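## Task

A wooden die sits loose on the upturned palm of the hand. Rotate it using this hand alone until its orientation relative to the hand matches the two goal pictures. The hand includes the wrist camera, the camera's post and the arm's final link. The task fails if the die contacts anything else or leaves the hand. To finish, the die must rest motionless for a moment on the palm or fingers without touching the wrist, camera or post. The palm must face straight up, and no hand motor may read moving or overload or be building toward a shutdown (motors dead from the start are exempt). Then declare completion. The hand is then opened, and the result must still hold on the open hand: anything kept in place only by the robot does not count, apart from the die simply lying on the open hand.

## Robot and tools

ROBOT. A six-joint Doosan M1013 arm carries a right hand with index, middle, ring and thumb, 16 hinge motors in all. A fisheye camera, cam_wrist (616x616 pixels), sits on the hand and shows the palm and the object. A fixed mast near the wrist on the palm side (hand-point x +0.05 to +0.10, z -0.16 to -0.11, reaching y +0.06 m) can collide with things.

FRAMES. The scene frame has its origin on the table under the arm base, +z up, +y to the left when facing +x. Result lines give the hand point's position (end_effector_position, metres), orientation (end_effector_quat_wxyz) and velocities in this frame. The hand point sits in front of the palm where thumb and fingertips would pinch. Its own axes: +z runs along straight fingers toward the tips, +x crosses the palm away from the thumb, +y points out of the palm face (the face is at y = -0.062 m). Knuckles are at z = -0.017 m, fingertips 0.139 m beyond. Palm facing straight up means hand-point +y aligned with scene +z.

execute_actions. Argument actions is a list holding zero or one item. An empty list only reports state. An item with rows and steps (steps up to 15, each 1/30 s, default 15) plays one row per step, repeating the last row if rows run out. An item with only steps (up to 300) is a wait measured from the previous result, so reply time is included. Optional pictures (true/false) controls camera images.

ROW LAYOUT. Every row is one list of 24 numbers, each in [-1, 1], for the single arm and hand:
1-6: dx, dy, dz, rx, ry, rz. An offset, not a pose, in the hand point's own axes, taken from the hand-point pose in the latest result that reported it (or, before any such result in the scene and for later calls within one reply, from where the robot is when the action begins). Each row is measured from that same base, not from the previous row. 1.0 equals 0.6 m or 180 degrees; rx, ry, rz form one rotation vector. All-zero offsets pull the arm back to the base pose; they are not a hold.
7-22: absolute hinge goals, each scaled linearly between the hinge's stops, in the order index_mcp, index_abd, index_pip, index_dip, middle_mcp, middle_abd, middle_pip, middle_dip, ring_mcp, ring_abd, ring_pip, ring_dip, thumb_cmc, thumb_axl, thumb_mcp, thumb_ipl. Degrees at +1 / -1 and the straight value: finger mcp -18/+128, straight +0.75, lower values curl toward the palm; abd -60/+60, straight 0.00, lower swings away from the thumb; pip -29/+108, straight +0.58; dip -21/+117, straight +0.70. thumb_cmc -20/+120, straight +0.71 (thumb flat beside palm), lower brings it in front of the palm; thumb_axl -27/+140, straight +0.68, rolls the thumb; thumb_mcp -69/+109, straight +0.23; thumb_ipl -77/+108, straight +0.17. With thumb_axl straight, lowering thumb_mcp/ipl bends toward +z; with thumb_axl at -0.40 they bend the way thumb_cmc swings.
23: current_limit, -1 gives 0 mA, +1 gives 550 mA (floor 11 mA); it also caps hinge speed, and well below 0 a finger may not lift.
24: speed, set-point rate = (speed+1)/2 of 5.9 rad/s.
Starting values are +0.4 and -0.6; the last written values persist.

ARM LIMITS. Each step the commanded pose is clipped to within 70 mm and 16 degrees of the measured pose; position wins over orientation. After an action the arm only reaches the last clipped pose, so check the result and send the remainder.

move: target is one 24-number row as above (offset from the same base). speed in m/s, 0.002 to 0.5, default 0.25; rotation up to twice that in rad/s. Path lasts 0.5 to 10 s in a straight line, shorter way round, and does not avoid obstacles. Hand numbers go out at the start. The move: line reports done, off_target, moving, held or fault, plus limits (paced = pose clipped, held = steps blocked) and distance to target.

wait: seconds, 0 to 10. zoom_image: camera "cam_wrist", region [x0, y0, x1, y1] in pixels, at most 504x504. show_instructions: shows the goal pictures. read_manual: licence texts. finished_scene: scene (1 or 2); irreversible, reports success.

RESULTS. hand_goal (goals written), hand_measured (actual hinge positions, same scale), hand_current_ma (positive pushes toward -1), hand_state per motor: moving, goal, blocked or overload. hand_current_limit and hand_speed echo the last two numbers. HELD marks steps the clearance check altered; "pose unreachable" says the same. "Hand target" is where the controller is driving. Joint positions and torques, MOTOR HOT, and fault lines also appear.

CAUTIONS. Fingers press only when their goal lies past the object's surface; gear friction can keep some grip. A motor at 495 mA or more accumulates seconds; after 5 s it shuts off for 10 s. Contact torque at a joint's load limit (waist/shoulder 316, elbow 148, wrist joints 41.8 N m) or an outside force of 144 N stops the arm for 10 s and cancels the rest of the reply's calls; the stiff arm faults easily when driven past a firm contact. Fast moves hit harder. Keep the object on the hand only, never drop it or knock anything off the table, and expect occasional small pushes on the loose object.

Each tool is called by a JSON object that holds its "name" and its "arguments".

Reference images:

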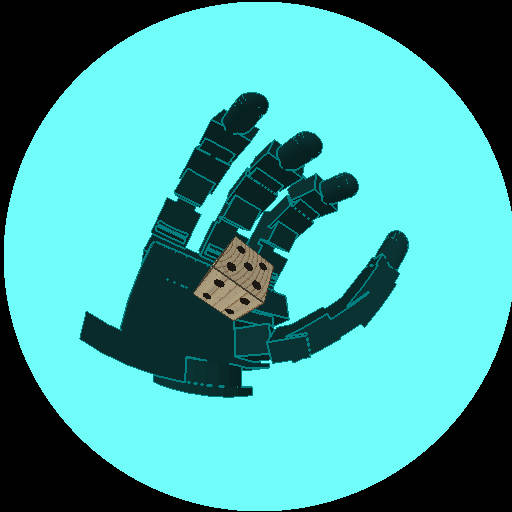

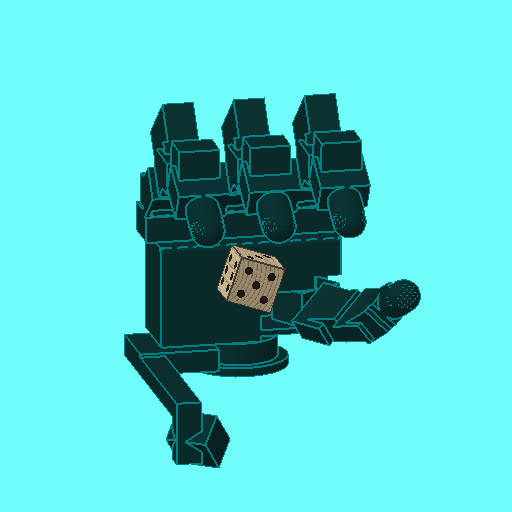

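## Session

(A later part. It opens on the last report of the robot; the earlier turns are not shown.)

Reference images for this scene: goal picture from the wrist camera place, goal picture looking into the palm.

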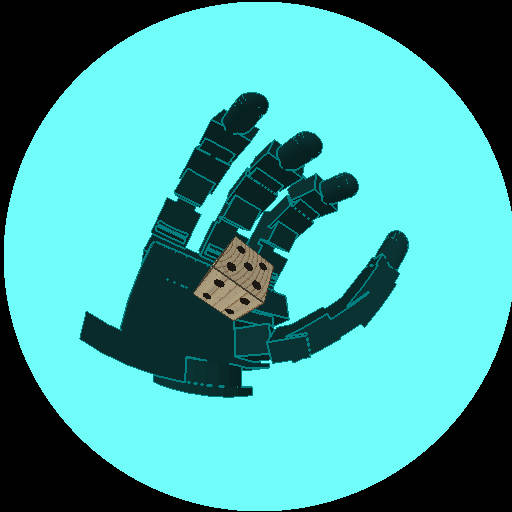

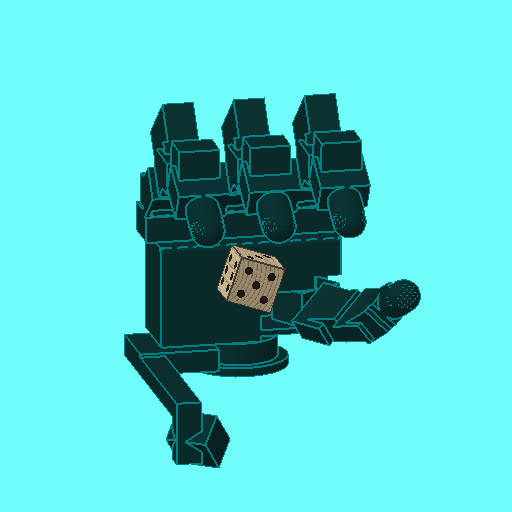

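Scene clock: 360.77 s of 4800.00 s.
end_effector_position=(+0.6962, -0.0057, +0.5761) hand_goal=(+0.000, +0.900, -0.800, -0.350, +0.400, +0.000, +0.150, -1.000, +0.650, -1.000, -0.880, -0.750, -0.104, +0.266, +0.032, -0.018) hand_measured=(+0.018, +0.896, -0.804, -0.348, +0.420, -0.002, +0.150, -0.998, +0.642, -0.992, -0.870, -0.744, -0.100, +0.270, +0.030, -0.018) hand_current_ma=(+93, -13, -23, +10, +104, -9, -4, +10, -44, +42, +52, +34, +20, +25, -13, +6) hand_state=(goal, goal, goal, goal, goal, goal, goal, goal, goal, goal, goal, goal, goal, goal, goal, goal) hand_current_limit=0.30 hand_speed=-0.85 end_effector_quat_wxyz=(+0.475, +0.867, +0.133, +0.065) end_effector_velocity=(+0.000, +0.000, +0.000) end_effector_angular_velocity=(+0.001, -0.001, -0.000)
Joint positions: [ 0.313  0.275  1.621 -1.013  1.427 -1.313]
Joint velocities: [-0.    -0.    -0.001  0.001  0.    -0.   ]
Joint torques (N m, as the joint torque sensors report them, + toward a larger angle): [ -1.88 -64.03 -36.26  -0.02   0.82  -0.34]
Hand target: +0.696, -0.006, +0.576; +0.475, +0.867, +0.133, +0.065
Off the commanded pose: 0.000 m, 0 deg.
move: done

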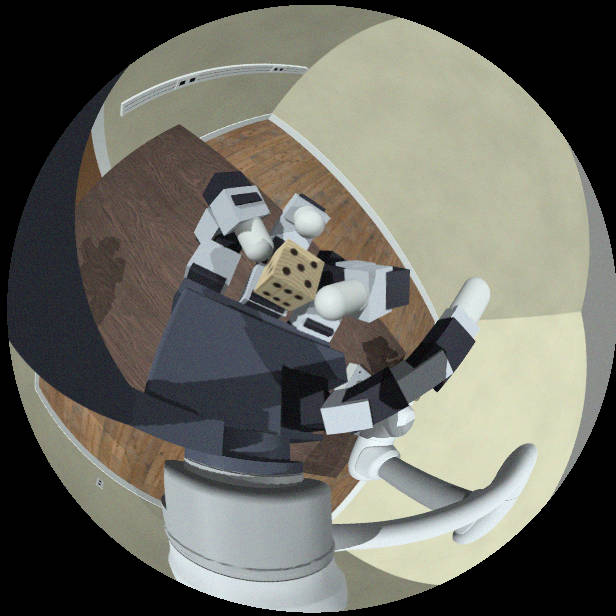

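{"name": "move", "arguments": {"target": [0,0,0,0.03,0,0,0.4,0.3,0,-1,0.4,0,0.15,-1,0.4,-0.7,-0.2,-1,-0.104,0.266,0.032,-0.018,0.3,-0.6]}}

{"name": "move", "arguments": {"target": [0,0,0,0,0,0,0.4,0.3,0,-1,0.4,-0.6,-0.55,-1,0.4,-0.8,-0.2,-1,-0.104,0.266,0.032,-0.018,0.3,-0.8]}}

{"name": "zoom_image", "arguments": {"camera": "cam_wrist", "region": [160, 160, 420, 400]}}

Scene clock: 382.40 s of 4800.00 s.
end_effector_position=(+0.6962, -0.0057, +0.5761) hand_goal=(+0.400, +0.300, +0.000, -1.000, +0.400, +0.000, +0.150, -1.000, +0.400, -0.700, -0.200, -1.000, -0.104, +0.266, +0.032, -0.018) hand_measured=(+0.408, +0.304, +0.000, -0.998, +0.420, -0.002, +0.150, -0.998, +0.418, -0.702, -0.202, -0.998, -0.100, +0.270, +0.030, -0.018) hand_current_ma=(+44, +14, -4, +11, +104, -9, -3, +10, +110, -12, -6, +11, +20, +25, -13, +6) hand_state=(goal, goal, goal, goal, goal, goal, goal, goal, goal, goal, goal, goal, goal, goal, goal, goal) hand_current_limit=0.30 hand_speed=-0.60 end_effector_quat_wxyz=(+0.434, +0.889, +0.136, +0.059) end_effector_velocity=(+0.000, -0.001, +0.001) end_effector_angular_velocity=(-0.000, -0.002, -0.000)
Joint positions: [ 0.302  0.264  1.591 -0.918  1.421 -1.366]
Joint velocities: [-0.001  0.    -0.001 -0.001 -0.001  0.   ]
Joint torques (N m, as the joint torque sensors report them, + toward a larger angle): [ -1.11 -65.93 -37.01   0.47   0.66  -0.22]
Hand target: +0.696, -0.006, +0.576; +0.434, +0.889, +0.136, +0.059
Off the commanded pose: 0.000 m, 0 deg.
move: done

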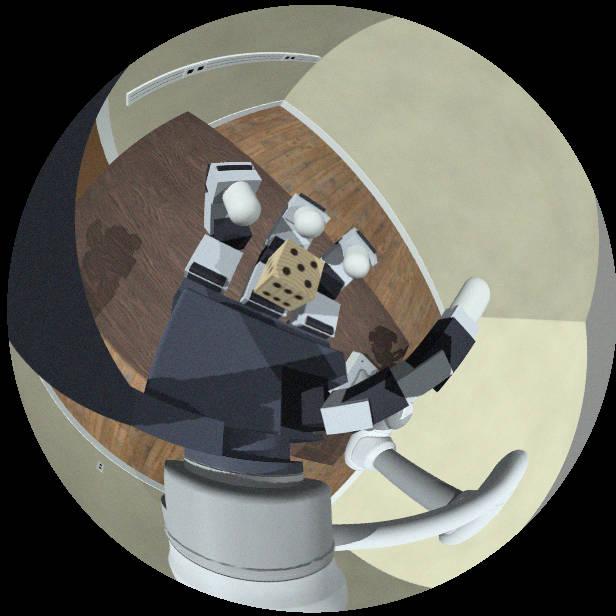

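Scene clock: 384.10 s of 4800.00 s.
end_effector_position=(+0.6962, -0.0057, +0.5761) hand_goal=(+0.400, +0.300, +0.000, -1.000, +0.400, -0.600, -0.550, -1.000, +0.400, -0.800, -0.200, -1.000, -0.104, +0.266, +0.032, -0.018) hand_measured=(+0.408, +0.304, +0.000, -0.998, +0.420, -0.598, -0.542, -0.998, +0.418, -0.796, -0.202, -0.998, -0.100, +0.270, +0.030, -0.018) hand_current_ma=(+44, +14, -4, +11, +104, +14, +38, +10, +110, +19, -6, +11, +20, +25, -13, +6) hand_state=(goal, goal, goal, goal, goal, goal, goal, goal, goal, goal, goal, goal, goal, goal, goal, goal) hand_current_limit=0.30 hand_speed=-0.80 end_effector_quat_wxyz=(+0.434, +0.889, +0.136, +0.059) end_effector_velocity=(-0.000, -0.000, -0.000) end_effector_angular_velocity=(-0.001, +0.001, +0.000)
Joint positions: [ 0.302  0.264  1.591 -0.918  1.421 -1.366]
Joint velocities: [-0.     0.     0.001 -0.001  0.    -0.001]
Joint torques (N m, as the joint torque sensors report them, + toward a larger angle): [ -2.67 -64.37 -37.08   0.6    0.66  -0.09]
Hand target: +0.696, -0.006, +0.576; +0.434, +0.889, +0.136, +0.059
Off the commanded pose: 0.000 m, 0 deg.
move: done

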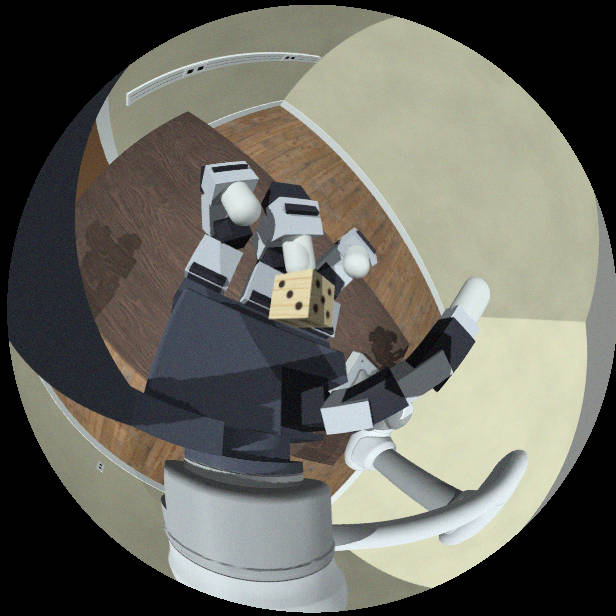

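Region (160, 160, 420, 400) of cam_wrist's 616x616 image, scaled by 1.938, with more detail than that image has; it fills the top 465 rows of this view, and the rest is white.

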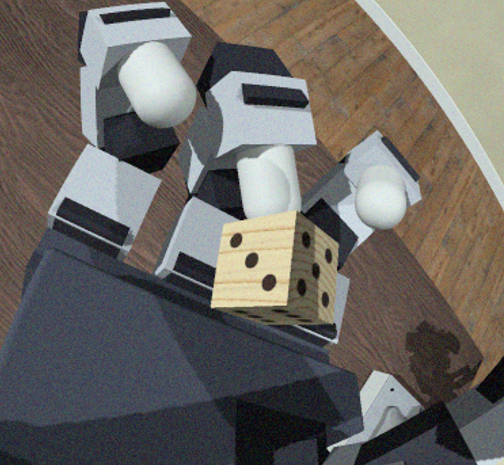

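{"name": "move", "arguments": {"target": [0,0,0,0,0,0,0.4,-0.1,-0.3,-1,0.4,0,0,-1,0.4,0,0,-1,-0.104,0.266,0.032,-0.018,0.3,-0.7]}}

{"name": "zoom_image", "arguments": {"camera": "cam_wrist", "region": [160, 160, 420, 400]}}

Scene clock: 403.10 s of 4800.00 s.
end_effector_position=(+0.6962, -0.0057, +0.5761) hand_goal=(+0.400, -0.100, -0.300, -1.000, +0.400, +0.000, +0.000, -1.000, +0.400, +0.000, +0.000, -1.000, -0.104, +0.266, +0.032, -0.018) hand_measured=(+0.408, -0.096, -0.296, -0.998, +0.420, -0.002, +0.000, -0.998, +0.418, -0.004, +0.000, -0.998, -0.100, +0.270, +0.030, -0.018) hand_current_ma=(+45, +15, +29, +11, +104, -15, -4, +10, +110, -15, -4, +11, +20, +25, -13, +6) hand_state=(goal, goal, goal, goal, goal, goal, goal, goal, goal, goal, goal, goal, goal, goal, goal, goal) hand_current_limit=0.30 hand_speed=-0.70 end_effector_quat_wxyz=(+0.434, +0.889, +0.136, +0.059) end_effector_velocity=(+0.000, -0.001, +0.001) end_effector_angular_velocity=(-0.000, -0.002, -0.002)
Joint positions: [ 0.302  0.264  1.591 -0.918  1.421 -1.366]
Joint velocities: [-0.001  0.    -0.001 -0.001  0.     0.001]
Joint torques (N m, as the joint torque sensors report them, + toward a larger angle): [ -1.08 -64.4  -37.07   0.56   0.68   0.02]
Hand target: +0.696, -0.006, +0.576; +0.434, +0.889, +0.136, +0.059
Off the commanded pose: 0.000 m, 0 deg.
move: done

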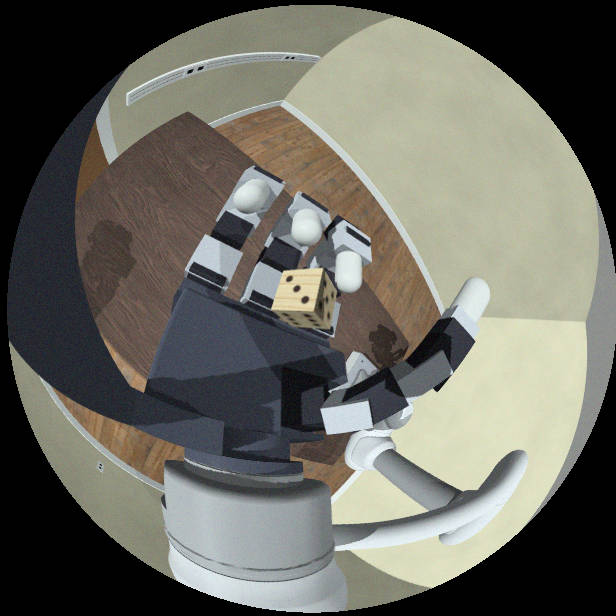

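Region (160, 160, 420, 400) of cam_wrist's 616x616 image, scaled by 1.938, with more detail than that image has; it fills the top 465 rows of this view, and the rest is white.

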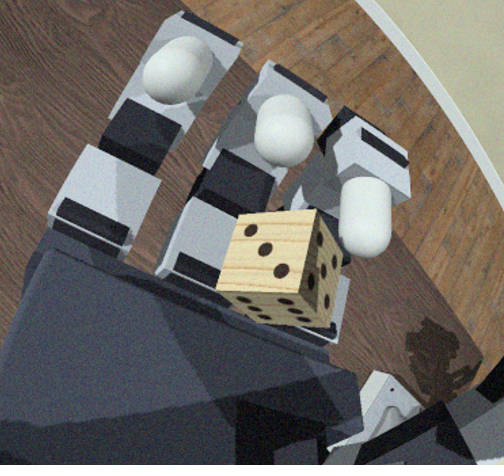

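{"name": "move", "arguments": {"target": [0,0,0,0,0,-0.05,0.1,0,-0.1,-1,0.6,0,-0.1,-1,0.35,0,0,-1,-0.104,0.266,0.032,-0.018,0.3,-0.88], "speed": 0.1}}

{"name": "zoom_image", "arguments": {"camera": "cam_wrist", "region": [160, 160, 420, 400]}}

Scene clock: 411.87 s of 4800.00 s.
end_effector_position=(+0.6962, -0.0057, +0.5761) hand_goal=(+0.100, +0.000, -0.100, -1.000, +0.600, +0.000, -0.100, -1.000, +0.350, +0.000, +0.000, -1.000, -0.104, +0.266, +0.032, -0.018) hand_measured=(+0.124, -0.004, -0.102, -0.998, +0.608, -0.002, -0.092, -0.998, +0.372, -0.004, +0.000, -0.998, -0.100, +0.270, +0.030, -0.018) hand_current_ma=(+130, -17, -7, +11, +42, -15, +39, +10, +128, -15, -4, +11, +20, +25, -13, +6) hand_state=(blocked, goal, goal, goal, goal, goal, goal, goal, blocked, goal, goal, goal, goal, goal, goal, goal) hand_current_limit=0.30 hand_speed=-0.88 end_effector_quat_wxyz=(+0.437, +0.875, +0.206, +0.024) end_effector_velocity=(+0.000, +0.002, -0.000) end_effector_angular_velocity=(+0.001, -0.000, +0.002)
Joint positions: [ 0.305  0.244  1.62  -0.919  1.417 -1.515]
Joint velocities: [ 0.002  0.    -0.     0.001 -0.     0.   ]
Joint torques (N m, as the joint torque sensors report them, + toward a larger angle): [  0.16 -61.78 -36.23   0.41   0.49  -0.06]
Hand target: +0.696, -0.006, +0.576; +0.437, +0.875, +0.206, +0.024
Off the commanded pose: 0.000 m, 0 deg.
move: done

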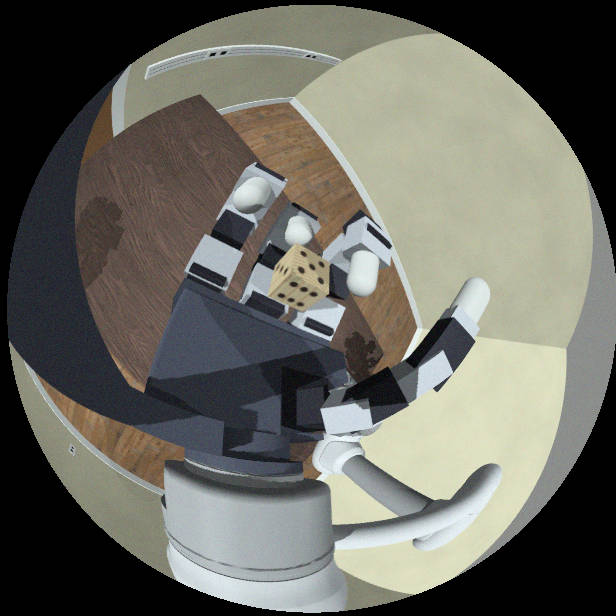

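Region (160, 160, 420, 400) of cam_wrist's 616x616 image, scaled by 1.938, with more detail than that image has; it fills the top 465 rows of this view, and the rest is white.

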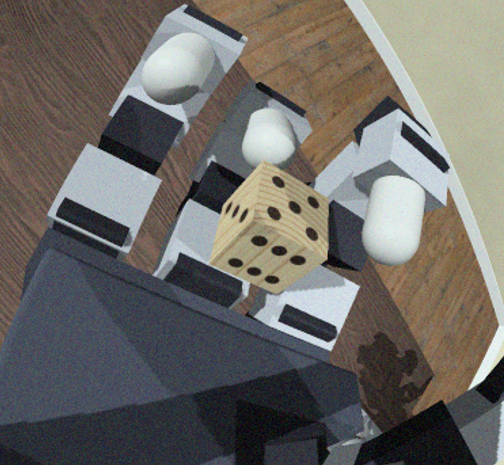

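{"name": "move", "arguments": {"target": [0,0,0,0,0,0.05,0.45,0.1,-0.1,-1,0.45,-0.1,-0.1,-1,0.45,-0.3,0,-1,-0.104,0.266,0.032,-0.018,0.3,-0.88], "speed": 0.1}}

{"name": "move", "arguments": {"target": [0,0,0,-0.24,0,0,1,0.3,-0.1,-1,1,-0.3,-0.1,-1,1,-0.7,0,-1,-0.104,0.266,0.032,-0.018,0.3,-0.9], "speed": 0.15}}

{"name": "zoom_image", "arguments": {"camera": "cam_wrist", "region": [160, 160, 420, 400]}}

Scene clock: 437.13 s of 4800.00 s.
end_effector_position=(+0.6962, -0.0057, +0.5761) hand_goal=(+0.450, +0.100, -0.100, -1.000, +0.450, -0.100, -0.100, -1.000, +0.450, -0.300, +0.000, -1.000, -0.104, +0.266, +0.032, -0.018) hand_measured=(+0.458, +0.096, -0.100, -0.998, +0.474, -0.098, -0.092, -0.998, +0.456, -0.296, +0.000, -0.998, -0.100, +0.270, +0.030, -0.018) hand_current_ma=(+43, -17, -4, +11, +134, +14, +37, +10, +42, +17, -3, +11, +20, +25, -13, +6) hand_state=(goal, goal, goal, goal, blocked, goal, goal, goal, goal, goal, goal, goal, goal, goal, goal, goal) hand_current_limit=0.30 hand_speed=-0.88 end_effector_quat_wxyz=(+0.434, +0.889, +0.136, +0.059) end_effector_velocity=(+0.000, +0.001, +0.001) end_effector_angular_velocity=(+0.001, -0.002, +0.001)
Joint positions: [ 0.302  0.264  1.591 -0.918  1.421 -1.366]
Joint velocities: [ 0.001  0.    -0.001 -0.    -0.     0.001]
Joint torques (N m, as the joint torque sensors report them, + toward a larger angle): [ -1.8  -64.98 -36.45   0.47   0.8   -0.2 ]
Hand target: +0.696, -0.006, +0.576; +0.434, +0.889, +0.136, +0.059
Off the commanded pose: 0.000 m, 0 deg.
move: done

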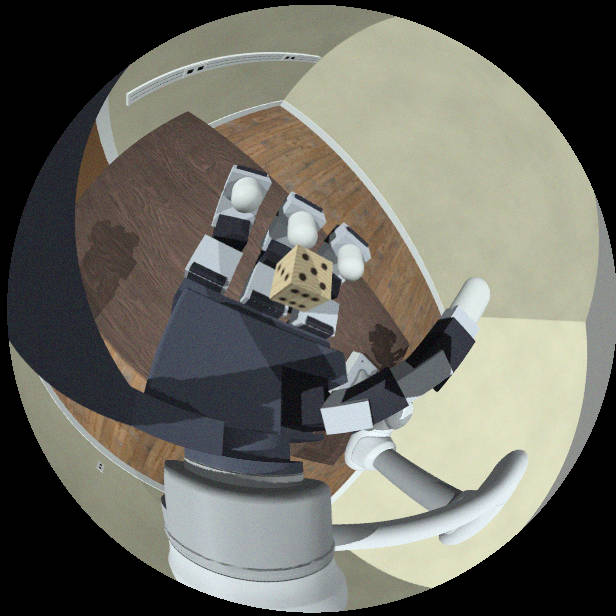

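Scene clock: 440.00 s of 4800.00 s.
end_effector_position=(+0.6961, -0.0060, +0.5760) hand_goal=(+1.000, +0.300, -0.100, -1.000, +1.000, -0.300, -0.100, -1.000, +1.000, -0.700, +0.000, -1.000, -0.104, +0.266, +0.032, -0.018) hand_measured=(+1.000, +0.296, -0.100, -0.998, +1.000, -0.296, -0.092, -0.998, +1.000, -0.696, +0.000, -0.998, -0.100, +0.270, +0.030, -0.018) hand_current_ma=(+0, -18, -4, +11, +1, +16, +37, +10, +0, +19, -3, +11, +20, +25, -13, +6) hand_state=(goal, goal, goal, goal, goal, goal, goal, goal, goal, goal, goal, goal, goal, goal, goal, goal) hand_current_limit=0.30 hand_speed=-0.90 end_effector_quat_wxyz=(+0.730, +0.667, +0.105, +0.105) end_effector_velocity=(-0.000, -0.000, +0.000) end_effector_angular_velocity=(-0.009, -0.003, -0.001)
Joint positions: [ 0.292  0.393  1.8   -1.645  1.616 -0.982]
Joint velocities: [-0.002  0.002  0.002 -0.008  0.005  0.003]
Joint torques (N m, as the joint torque sensors report them, + toward a larger angle): [ -0.58 -67.78 -29.59  -2.03   1.45   0.07]
Hand target: +0.696, -0.006, +0.576; +0.730, +0.667, +0.105, +0.105
Off the commanded pose: 0.000 m, 0 deg.
move: done

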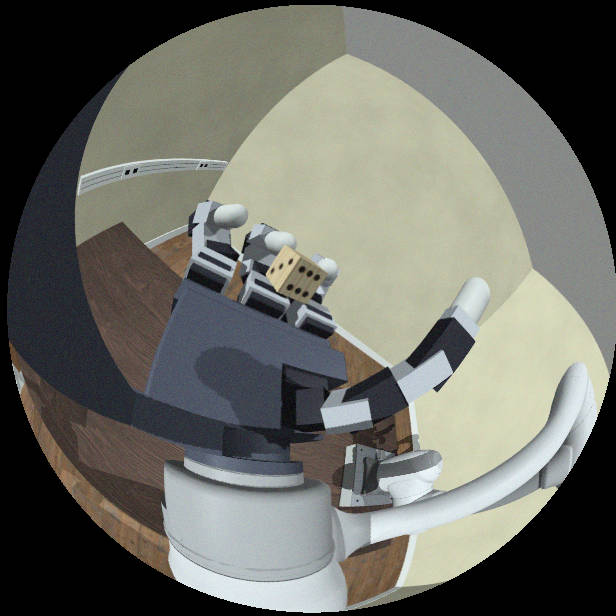

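Region (160, 160, 420, 400) of cam_wrist's 616x616 image, scaled by 1.938, with more detail than that image has; it fills the top 465 rows of this view, and the rest is white.

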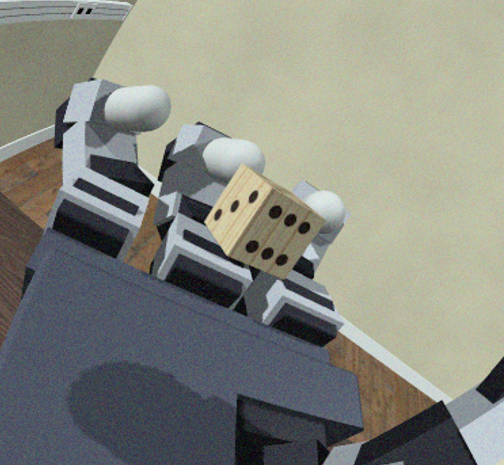

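{"name": "move", "arguments": {"target": [0,0,0,0,0,0,1,0.55,-0.65,-1,1,-0.55,-0.55,-1,1,-0.8,0,-1,-0.104,0.266,0.032,-0.018,0.3,-0.85]}}

{"name": "zoom_image", "arguments": {"camera": "cam_wrist", "region": [160, 160, 420, 400]}}

Scene clock: 446.33 s of 4800.00 s.
end_effector_position=(+0.6961, -0.0060, +0.5760) hand_goal=(+1.000, +0.550, -0.650, -1.000, +1.000, -0.550, -0.550, -1.000, +1.000, -0.800, +0.000, -1.000, -0.104, +0.266, +0.032, -0.018) hand_measured=(+1.000, +0.546, -0.646, -0.998, +1.000, -0.546, -0.546, -0.998, +1.000, -0.796, +0.000, -0.998, -0.100, +0.270, +0.030, -0.018) hand_current_ma=(+0, -18, +26, +11, +1, +16, +25, +10, +0, +20, -3, +11, +20, +25, -13, +6) hand_state=(goal, goal, goal, goal, goal, goal, goal, goal, goal, goal, goal, goal, goal, goal, goal, goal) hand_current_limit=0.30 hand_speed=-0.85 end_effector_quat_wxyz=(+0.730, +0.667, +0.105, +0.105) end_effector_velocity=(+0.000, -0.001, -0.000) end_effector_angular_velocity=(+0.001, +0.001, -0.000)
Joint positions: [ 0.292  0.393  1.8   -1.645  1.616 -0.982]
Joint velocities: [-0.001 -0.    -0.     0.001 -0.001 -0.001]
Joint torques (N m, as the joint torque sensors report them, + toward a larger angle): [ -0.2  -69.59 -29.35  -2.31   1.61  -0.24]
Hand target: +0.696, -0.006, +0.576; +0.730, +0.667, +0.105, +0.105
Off the commanded pose: 0.000 m, 0 deg.
move: done

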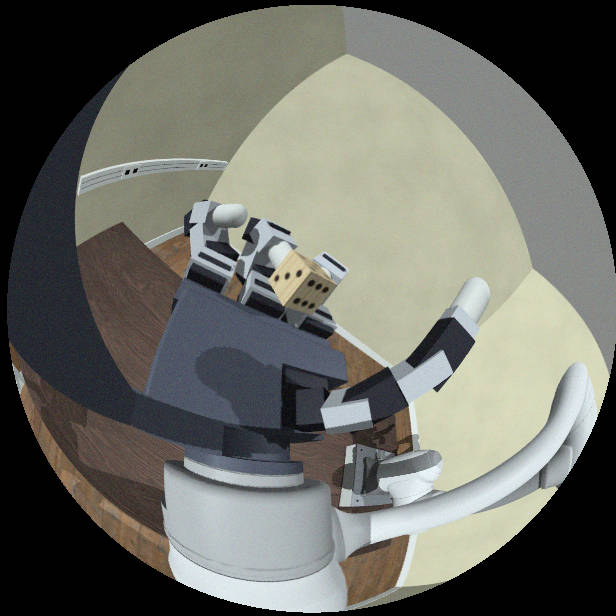

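Region (160, 160, 420, 400) of cam_wrist's 616x616 image, scaled by 1.938, with more detail than that image has; it fills the top 465 rows of this view, and the rest is white.

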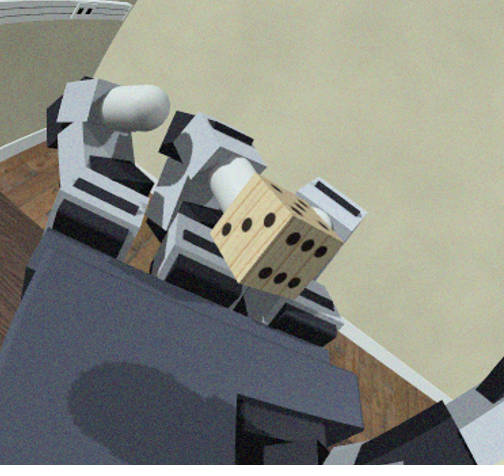

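The front edge is staying raised; pushing further.

{"name": "move", "arguments": {"target": [0,0,0,0,0,0,1,0.5,-0.92,-0.75,1,-0.5,-0.85,-0.8,1,-0.8,0,-1,-0.104,0.266,0.032,-0.018,0.3,-0.88]}}

{"name": "zoom_image", "arguments": {"camera": "cam_wrist", "region": [160, 160, 420, 400]}}

Scene clock: 452.37 s of 4800.00 s.
end_effector_position=(+0.6961, -0.0060, +0.5760) hand_goal=(+1.000, +0.500, -0.920, -0.750, +1.000, -0.500, -0.850, -0.800, +1.000, -0.800, +0.000, -1.000, -0.104, +0.266, +0.032, -0.018) hand_measured=(+1.000, +0.492, -0.900, -0.774, +1.000, -0.484, -0.794, -0.794, +1.000, -0.796, +0.000, -0.998, -0.100, +0.270, +0.030, -0.018) hand_current_ma=(+0, -37, +116, -136, +1, +83, +278, +35, +0, +20, -3, +11, +20, +25, -13, +6) hand_state=(goal, goal, goal, blocked, goal, goal, blocked, goal, goal, goal, goal, goal, goal, goal, goal, goal) hand_current_limit=0.30 hand_speed=-0.88 end_effector_quat_wxyz=(+0.730, +0.667, +0.105, +0.105) end_effector_velocity=(+0.000, +0.000, -0.001) end_effector_angular_velocity=(-0.000, +0.003, +0.002)
Joint positions: [ 0.292  0.393  1.8   -1.645  1.616 -0.982]
Joint velocities: [ 0.    -0.     0.001 -0.    -0.002 -0.001]
Joint torques (N m, as the joint torque sensors report them, + toward a larger angle): [ -1.73 -69.16 -29.33  -2.27   1.43  -0.1 ]
Hand target: +0.696, -0.006, +0.576; +0.730, +0.667, +0.105, +0.105
Off the commanded pose: 0.000 m, 0 deg.
move: done

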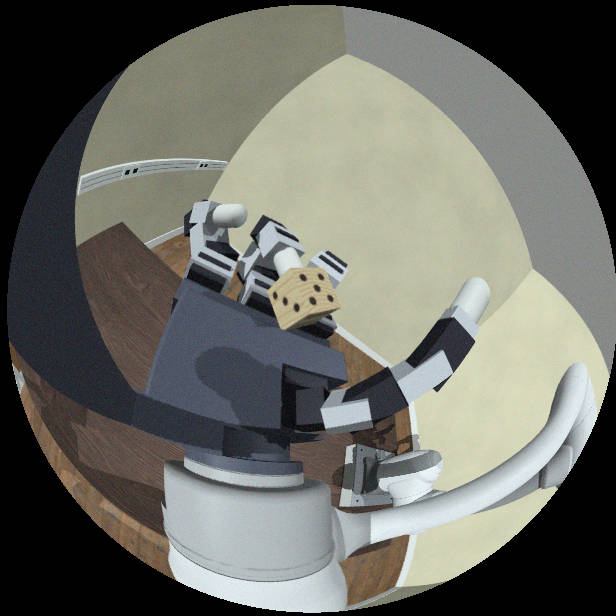

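Region (160, 160, 420, 400) of cam_wrist's 616x616 image, scaled by 1.938, with more detail than that image has; it fills the top 465 rows of this view, and the rest is white.

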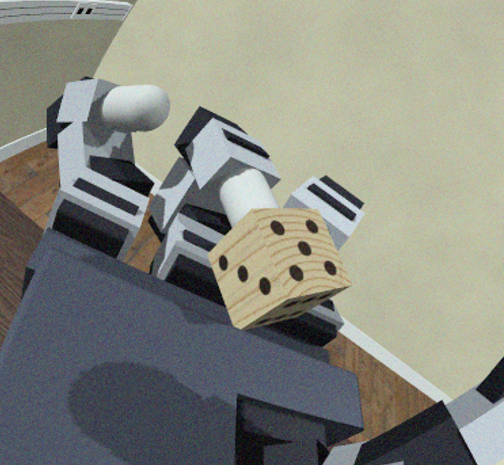

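{"name": "move", "arguments": {"target": [0,0,0,0.19,0,0,1,0.55,-0.7,-1,1,-0.55,-0.55,-1,1,-0.8,-0.3,-1,-0.104,0.266,0.032,-0.018,0.3,-0.8], "speed": 0.15}}

{"name": "move", "arguments": {"target": [0,0,0,0,0,0,1,0.45,-0.92,-0.7,1,-0.45,-0.85,-0.8,1,-0.8,-0.3,-1,-0.104,0.266,0.032,-0.018,0.3,-0.88]}}

{"name": "zoom_image", "arguments": {"camera": "cam_wrist", "region": [160, 160, 420, 400]}}

Scene clock: 463.00 s of 4800.00 s.
end_effector_position=(+0.6962, -0.0057, +0.5760) hand_goal=(+1.000, +0.550, -0.700, -1.000, +1.000, -0.550, -0.550, -1.000, +1.000, -0.800, -0.300, -1.000, -0.104, +0.266, +0.032, -0.018) hand_measured=(+1.000, +0.546, -0.700, -0.986, +1.000, -0.546, -0.552, -0.998, +1.000, -0.796, -0.294, -0.998, -0.100, +0.270, +0.030, -0.018) hand_current_ma=(+0, -19, +5, +74, +1, +17, -6, +11, +0, +19, +30, +11, +20, +25, -13, +6) hand_state=(goal, goal, goal, goal, goal, goal, goal, goal, goal, goal, goal, goal, goal, goal, goal, goal) hand_current_limit=0.30 hand_speed=-0.80 end_effector_quat_wxyz=(+0.502, +0.852, +0.131, +0.069) end_effector_velocity=(+0.000, +0.001, -0.000) end_effector_angular_velocity=(+0.008, +0.002, +0.001)
Joint positions: [ 0.318  0.284  1.641 -1.077  1.434 -1.277]
Joint velocities: [ 0.    -0.001 -0.002  0.008 -0.002 -0.004]
Joint torques (N m, as the joint torque sensors report them, + toward a larger angle): [ -2.62 -65.22 -35.58  -0.05   0.75  -0.19]
Hand target: +0.696, -0.006, +0.576; +0.502, +0.852, +0.131, +0.069
Off the commanded pose: 0.000 m, 0 deg.
move: done

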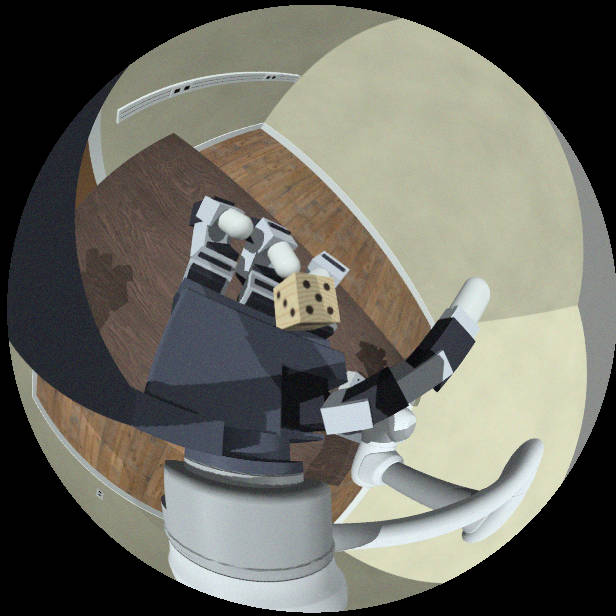

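Scene clock: 464.23 s of 4800.00 s.
end_effector_position=(+0.6962, -0.0057, +0.5761) hand_goal=(+1.000, +0.450, -0.920, -0.700, +1.000, -0.450, -0.850, -0.800, +1.000, -0.800, -0.300, -1.000, -0.104, +0.266, +0.032, -0.018) hand_measured=(+1.000, +0.450, -0.922, -0.720, +1.000, -0.448, -0.824, -0.796, +1.000, -0.796, -0.294, -0.998, -0.100, +0.270, +0.030, -0.018) hand_current_ma=(+0, -1, -11, -112, +1, +11, +134, +20, +0, +19, +30, +11, +20, +25, -13, +6) hand_state=(goal, goal, goal, blocked, goal, goal, blocked, goal, goal, goal, goal, goal, goal, goal, goal, goal) hand_current_limit=0.30 hand_speed=-0.88 end_effector_quat_wxyz=(+0.502, +0.852, +0.131, +0.069) end_effector_velocity=(-0.000, +0.000, +0.001) end_effector_angular_velocity=(-0.001, -0.000, -0.001)
Joint positions: [ 0.318  0.284  1.641 -1.077  1.434 -1.277]
Joint velocities: [ 0.     0.    -0.    -0.001  0.001  0.   ]
Joint torques (N m, as the joint torque sensors report them, + toward a larger angle): [ -0.94 -65.12 -35.3    0.01   0.89  -0.28]
Hand target: +0.696, -0.006, +0.576; +0.502, +0.852, +0.131, +0.069
Off the commanded pose: 0.000 m, 0 deg.
move: done

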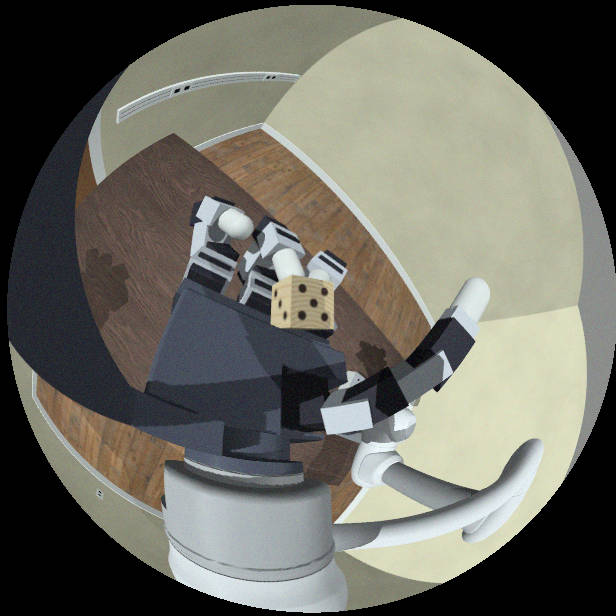

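Region (160, 160, 420, 400) of cam_wrist's 616x616 image, scaled by 1.938, with more detail than that image has; it fills the top 465 rows of this view, and the rest is white.

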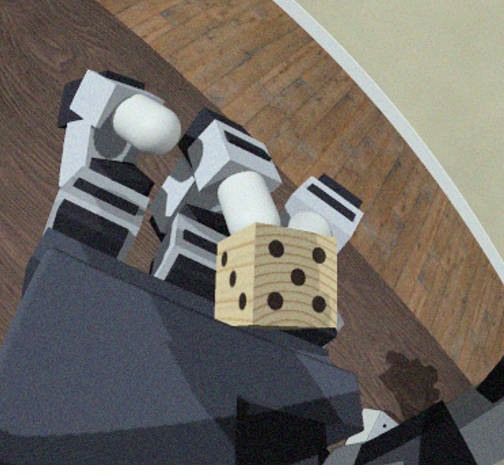

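{"name": "move", "arguments": {"target": [0,0,0,-0.03,0,0,1,0.55,-0.45,-1,1,-0.55,-0.4,-1,1,-0.8,-0.1,-1,-0.104,0.266,0.032,-0.018,0.3,-0.88], "speed": 0.1}}

{"name": "zoom_image", "arguments": {"camera": "cam_wrist", "region": [160, 160, 420, 400]}}

Scene clock: 472.57 s of 4800.00 s.
end_effector_position=(+0.6962, -0.0057, +0.5760) hand_goal=(+1.000, +0.550, -0.450, -1.000, +1.000, -0.550, -0.400, -1.000, +1.000, -0.800, -0.100, -1.000, -0.104, +0.266, +0.032, -0.018) hand_measured=(+1.000, +0.546, -0.450, -0.998, +1.000, -0.546, -0.402, -0.998, +1.000, -0.796, -0.100, -0.998, -0.100, +0.270, +0.030, -0.018) hand_current_ma=(+0, -22, -6, +11, +1, +21, -5, +11, +0, +19, -4, +11, +20, +25, -13, +6) hand_state=(goal, goal, goal, goal, goal, goal, goal, goal, goal, goal, goal, goal, goal, goal, goal, goal) hand_current_limit=0.30 hand_speed=-0.88 end_effector_quat_wxyz=(+0.542, +0.828, +0.128, +0.075) end_effector_velocity=(+0.000, +0.000, -0.000) end_effector_angular_velocity=(+0.000, -0.000, +0.001)
Joint positions: [ 0.323  0.298  1.67  -1.17   1.449 -1.224]
Joint velocities: [ 0.     0.     0.001 -0.    -0.001  0.001]
Joint torques (N m, as the joint torque sensors report them, + toward a larger angle): [ -1.58 -64.63 -35.1   -0.5    0.88  -0.04]
Hand target: +0.696, -0.006, +0.576; +0.542, +0.828, +0.128, +0.075
Off the commanded pose: 0.000 m, 0 deg.
move: done

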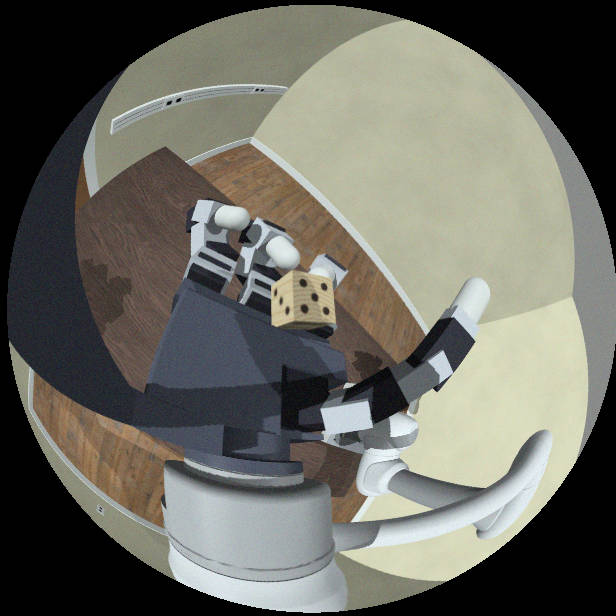

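Region (160, 160, 420, 400) of cam_wrist's 616x616 image, scaled by 1.938, with more detail than that image has; it fills the top 465 rows of this view, and the rest is white.

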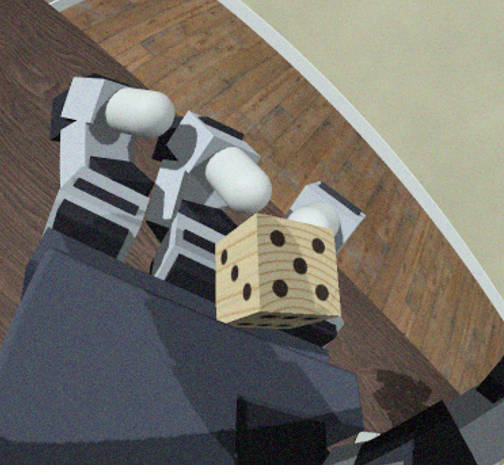

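{"name": "move", "arguments": {"target": [0,0,0,0.09,0,0,0.45,0.55,-0.35,-1,0.45,-0.55,-0.25,-1,0.45,-0.8,-0.1,-1,-0.104,0.266,0.032,-0.018,0.3,-0.8], "speed": 0.12}}

{"name": "move", "arguments": {"target": [0,0,0,-0.1,0,0,1,0.55,-0.6,-1,1,-0.55,-0.4,-1,1,-0.8,-0.1,-1,-0.104,0.266,0.032,-0.018,0.3,-0.85], "speed": 0.1}}

{"name": "zoom_image", "arguments": {"camera": "cam_wrist", "region": [160, 160, 420, 400]}}

Scene clock: 485.37 s of 4800.00 s.
end_effector_position=(+0.6962, -0.0056, +0.5761) hand_goal=(+0.450, +0.550, -0.350, -1.000, +0.450, -0.550, -0.250, -1.000, +0.450, -0.800, -0.100, -1.000, -0.104, +0.266, +0.032, -0.018) hand_measured=(+0.472, +0.546, -0.350, -0.998, +0.472, -0.546, -0.250, -0.998, +0.468, -0.796, -0.100, -0.998, -0.100, +0.270, +0.030, -0.018) hand_current_ma=(+123, -21, -3, +11, +122, +19, +0, +11, +113, +19, -4, +11, +20, +25, -13, +6) hand_state=(blocked, goal, goal, goal, blocked, goal, goal, goal, goal, goal, goal, goal, goal, goal, goal, goal) hand_current_limit=0.30 hand_speed=-0.80 end_effector_quat_wxyz=(+0.420, +0.895, +0.137, +0.057) end_effector_velocity=(+0.000, +0.000, +0.000) end_effector_angular_velocity=(+0.007, +0.002, -0.000)
Joint positions: [ 0.298  0.261  1.581 -0.886  1.42  -1.384]
Joint velocities: [-0.001 -0.001 -0.003  0.008  0.    -0.004]
Joint torques (N m, as the joint torque sensors report them, + toward a larger angle): [ -1.65 -64.79 -36.77   0.56   0.43  -0.32]
Hand target: +0.696, -0.006, +0.576; +0.420, +0.896, +0.137, +0.056
Off the commanded pose: 0.000 m, 0 deg.
move: done

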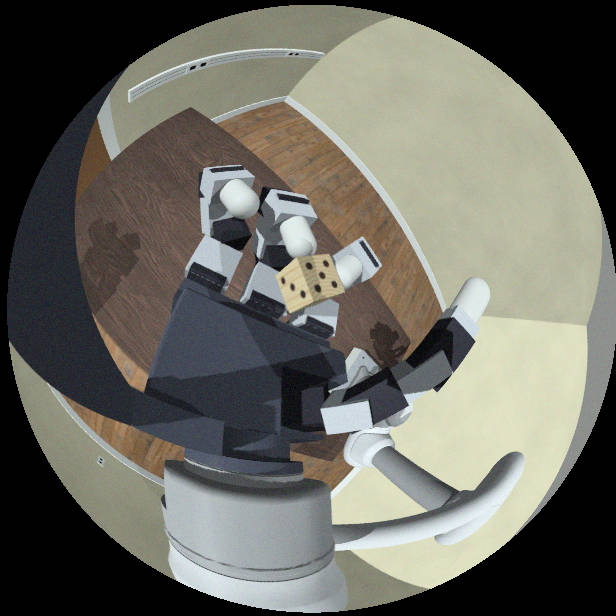

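Scene clock: 487.27 s of 4800.00 s.
end_effector_position=(+0.6962, -0.0057, +0.5760) hand_goal=(+1.000, +0.550, -0.600, -1.000, +1.000, -0.550, -0.400, -1.000, +1.000, -0.800, -0.100, -1.000, -0.104, +0.266, +0.032, -0.018) hand_measured=(+1.000, +0.546, -0.596, -0.998, +1.000, -0.546, -0.392, -0.998, +1.000, -0.796, -0.100, -0.998, -0.100, +0.270, +0.030, -0.018) hand_current_ma=(+1, -21, +27, +11, +1, +19, +36, +11, +0, +19, -4, +11, +20, +25, -13, +6) hand_state=(goal, goal, goal, goal, goal, goal, goal, goal, goal, goal, goal, goal, goal, goal, goal, goal) hand_current_limit=0.30 hand_speed=-0.85 end_effector_quat_wxyz=(+0.554, +0.819, +0.127, +0.077) end_effector_velocity=(+0.000, +0.000, -0.000) end_effector_angular_velocity=(-0.006, -0.002, +0.001)
Joint positions: [ 0.324  0.303  1.679 -1.201  1.455 -1.207]
Joint velocities: [ 0.001  0.001  0.002 -0.006  0.     0.003]
Joint torques (N m, as the joint torque sensors report them, + toward a larger angle): [ -1.35 -65.61 -34.3   -0.81   1.13  -0.42]
Hand target: +0.696, -0.006, +0.576; +0.555, +0.819, +0.127, +0.077
Off the commanded pose: 0.000 m, 0 deg.
move: done

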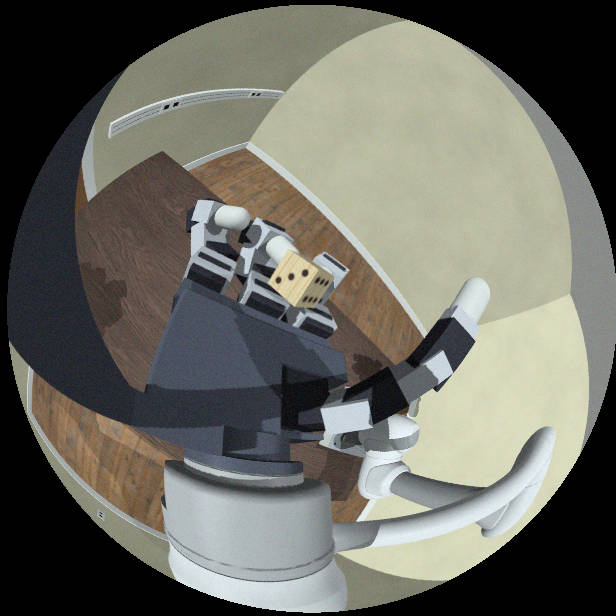

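Region (160, 160, 420, 400) of cam_wrist's 616x616 image, scaled by 1.938, with more detail than that image has; it fills the top 465 rows of this view, and the rest is white.

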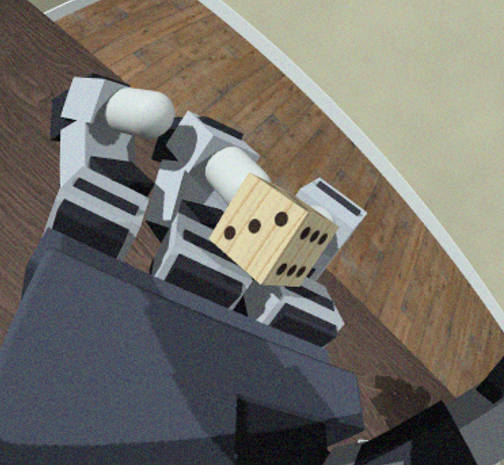

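Diamond orientation with the corner leading. Pushing.

{"name": "move", "arguments": {"target": [0,0,0,0,0,0,1,0.55,-0.75,-0.95,1,-0.55,-0.7,-0.95,1,-0.8,-0.1,-1,-0.104,0.266,0.032,-0.018,0.3,-0.9]}}

{"name": "move", "arguments": {"target": [0,0,0,0,0,0,1,0.45,-0.92,-0.7,1,-0.45,-0.92,-0.7,1,-0.8,-0.1,-1,-0.104,0.266,0.032,-0.018,0.3,-0.9]}}

{"name": "zoom_image", "arguments": {"camera": "cam_wrist", "region": [160, 160, 420, 400]}}

Scene clock: 496.10 s of 4800.00 s.
end_effector_position=(+0.6962, -0.0057, +0.5760) hand_goal=(+1.000, +0.550, -0.750, -0.950, +1.000, -0.550, -0.700, -0.950, +1.000, -0.800, -0.100, -1.000, -0.104, +0.266, +0.032, -0.018) hand_measured=(+1.000, +0.546, -0.736, -0.952, +1.000, -0.546, -0.690, -0.952, +1.000, -0.796, -0.100, -0.998, -0.100, +0.270, +0.030, -0.018) hand_current_ma=(+1, -21, +81, -8, +1, +19, +55, -11, +0, +19, -4, +11, +20, +25, -13, +6) hand_state=(goal, goal, goal, goal, goal, goal, goal, goal, goal, goal, goal, goal, goal, goal, goal, goal) hand_current_limit=0.30 hand_speed=-0.90 end_effector_quat_wxyz=(+0.554, +0.819, +0.127, +0.077) end_effector_velocity=(-0.000, -0.001, -0.001) end_effector_angular_velocity=(-0.000, -0.000, -0.001)
Joint positions: [ 0.324  0.303  1.679 -1.201  1.455 -1.207]
Joint velocities: [-0.001 -0.     0.001 -0.    -0.     0.001]
Joint torques (N m, as the joint torque sensors report them, + toward a larger angle): [ -2.3  -65.7  -35.23  -0.68   1.27  -0.31]
Hand target: +0.696, -0.006, +0.576; +0.554, +0.819, +0.127, +0.077
Off the commanded pose: 0.000 m, 0 deg.
move: done

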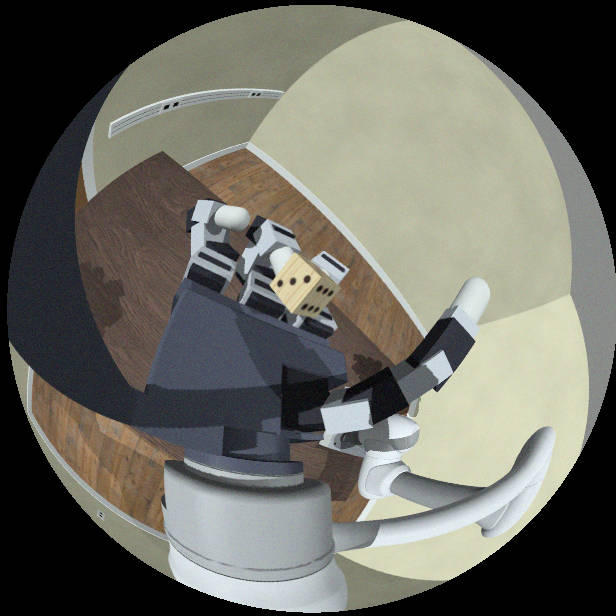

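Scene clock: 497.37 s of 4800.00 s.
end_effector_position=(+0.6962, -0.0057, +0.5760) hand_goal=(+1.000, +0.450, -0.920, -0.700, +1.000, -0.450, -0.920, -0.700, +1.000, -0.800, -0.100, -1.000, -0.104, +0.266, +0.032, -0.018) hand_measured=(+1.000, +0.424, -0.914, -0.714, +1.000, -0.434, -0.890, -0.710, +1.000, -0.796, -0.100, -0.998, -0.100, +0.270, +0.030, -0.018) hand_current_ma=(+1, -111, +38, -76, +1, +81, +152, -58, +0, +19, -4, +11, +20, +25, -13, +6) hand_state=(goal, blocked, goal, goal, goal, goal, blocked, goal, goal, goal, goal, goal, goal, goal, goal, goal) hand_current_limit=0.30 hand_speed=-0.90 end_effector_quat_wxyz=(+0.554, +0.819, +0.127, +0.077) end_effector_velocity=(+0.000, +0.000, +0.000) end_effector_angular_velocity=(-0.001, -0.000, +0.001)
Joint positions: [ 0.324  0.303  1.679 -1.201  1.455 -1.207]
Joint velocities: [ 0.     0.    -0.    -0.001  0.    -0.   ]
Joint torques (N m, as the joint torque sensors report them, + toward a larger angle): [ -2.35 -66.56 -34.48  -0.7    1.    -0.12]
Hand target: +0.696, -0.006, +0.576; +0.554, +0.819, +0.127, +0.077
Off the commanded pose: 0.000 m, 0 deg.
move: done

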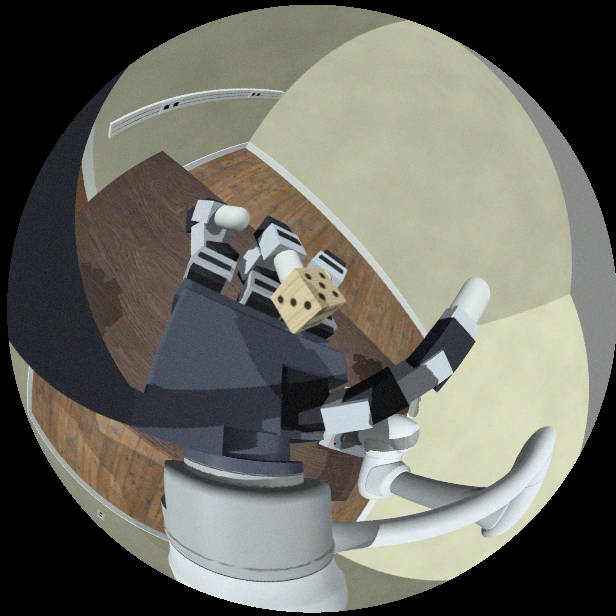

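Region (160, 160, 420, 400) of cam_wrist's 616x616 image, scaled by 1.938, with more detail than that image has; it fills the top 465 rows of this view, and the rest is white.

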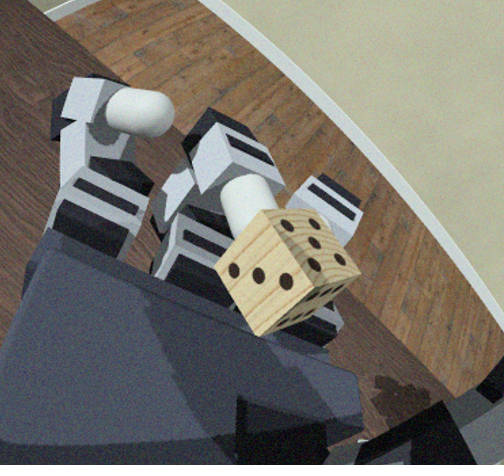

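The corner looks to be on top of the palm edge now. Advancing with the knuckles.

{"name": "move", "arguments": {"target": [0,0,0,0,0,0,0.7,0.45,-0.92,-0.65,0.7,-0.45,-0.92,-0.65,0.7,-0.8,-0.1,-1,-0.104,0.266,0.032,-0.018,0.3,-0.9]}}

{"name": "zoom_image", "arguments": {"camera": "cam_wrist", "region": [160, 160, 420, 400]}}

Scene clock: 515.20 s of 4800.00 s.
end_effector_position=(+0.6962, -0.0057, +0.5760) hand_goal=(+0.700, +0.450, -0.920, -0.650, +0.700, -0.450, -0.920, -0.650, +0.700, -0.800, -0.100, -1.000, -0.104, +0.266, +0.032, -0.018) hand_measured=(+0.796, +0.422, -0.878, -0.650, +0.800, -0.438, -0.858, -0.644, +0.720, -0.796, -0.100, -0.998, -0.100, +0.270, +0.030, -0.018) hand_current_ma=(+355, -120, +250, -3, +355, +62, +313, +34, +114, +19, -4, +11, +20, +25, -13, +6) hand_state=(blocked, blocked, blocked, goal, blocked, goal, blocked, goal, goal, goal, goal, goal, goal, goal, goal, goal) hand_current_limit=0.30 hand_speed=-0.90 end_effector_quat_wxyz=(+0.554, +0.819, +0.127, +0.077) end_effector_velocity=(+0.000, +0.001, -0.000) end_effector_angular_velocity=(+0.000, -0.000, +0.002)
Joint positions: [ 0.324  0.303  1.679 -1.201  1.455 -1.207]
Joint velocities: [ 0.001 -0.     0.001 -0.    -0.001  0.   ]
Joint torques (N m, as the joint torque sensors report them, + toward a larger angle): [ -2.28 -64.9  -34.91  -0.63   1.09  -0.14]
Hand target: +0.696, -0.006, +0.576; +0.554, +0.819, +0.127, +0.077
Off the commanded pose: 0.000 m, 0 deg.
move: done

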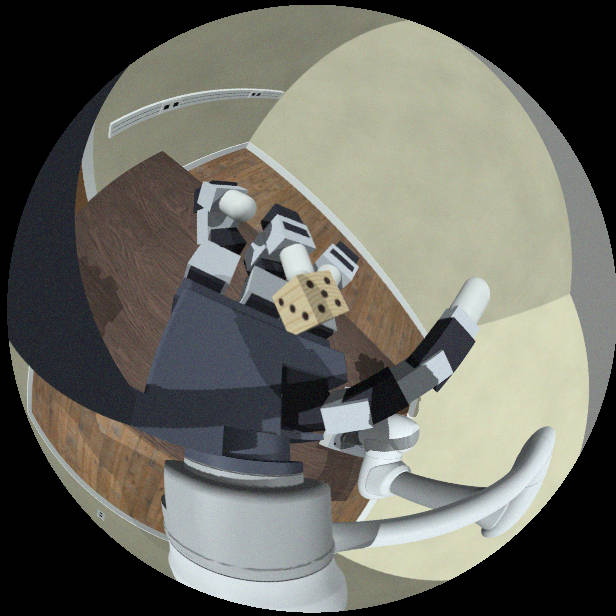

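Region (160, 160, 420, 400) of cam_wrist's 616x616 image, scaled by 1.938, with more detail than that image has; it fills the top 465 rows of this view, and the rest is white.

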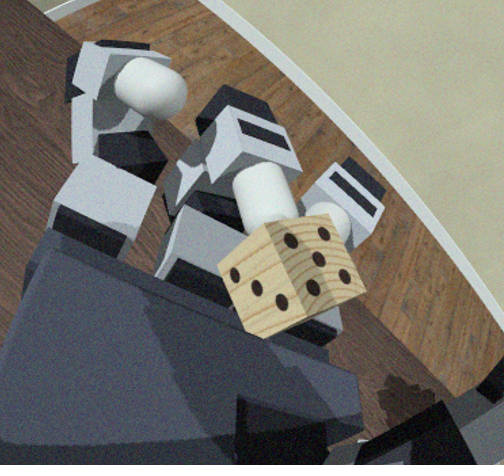

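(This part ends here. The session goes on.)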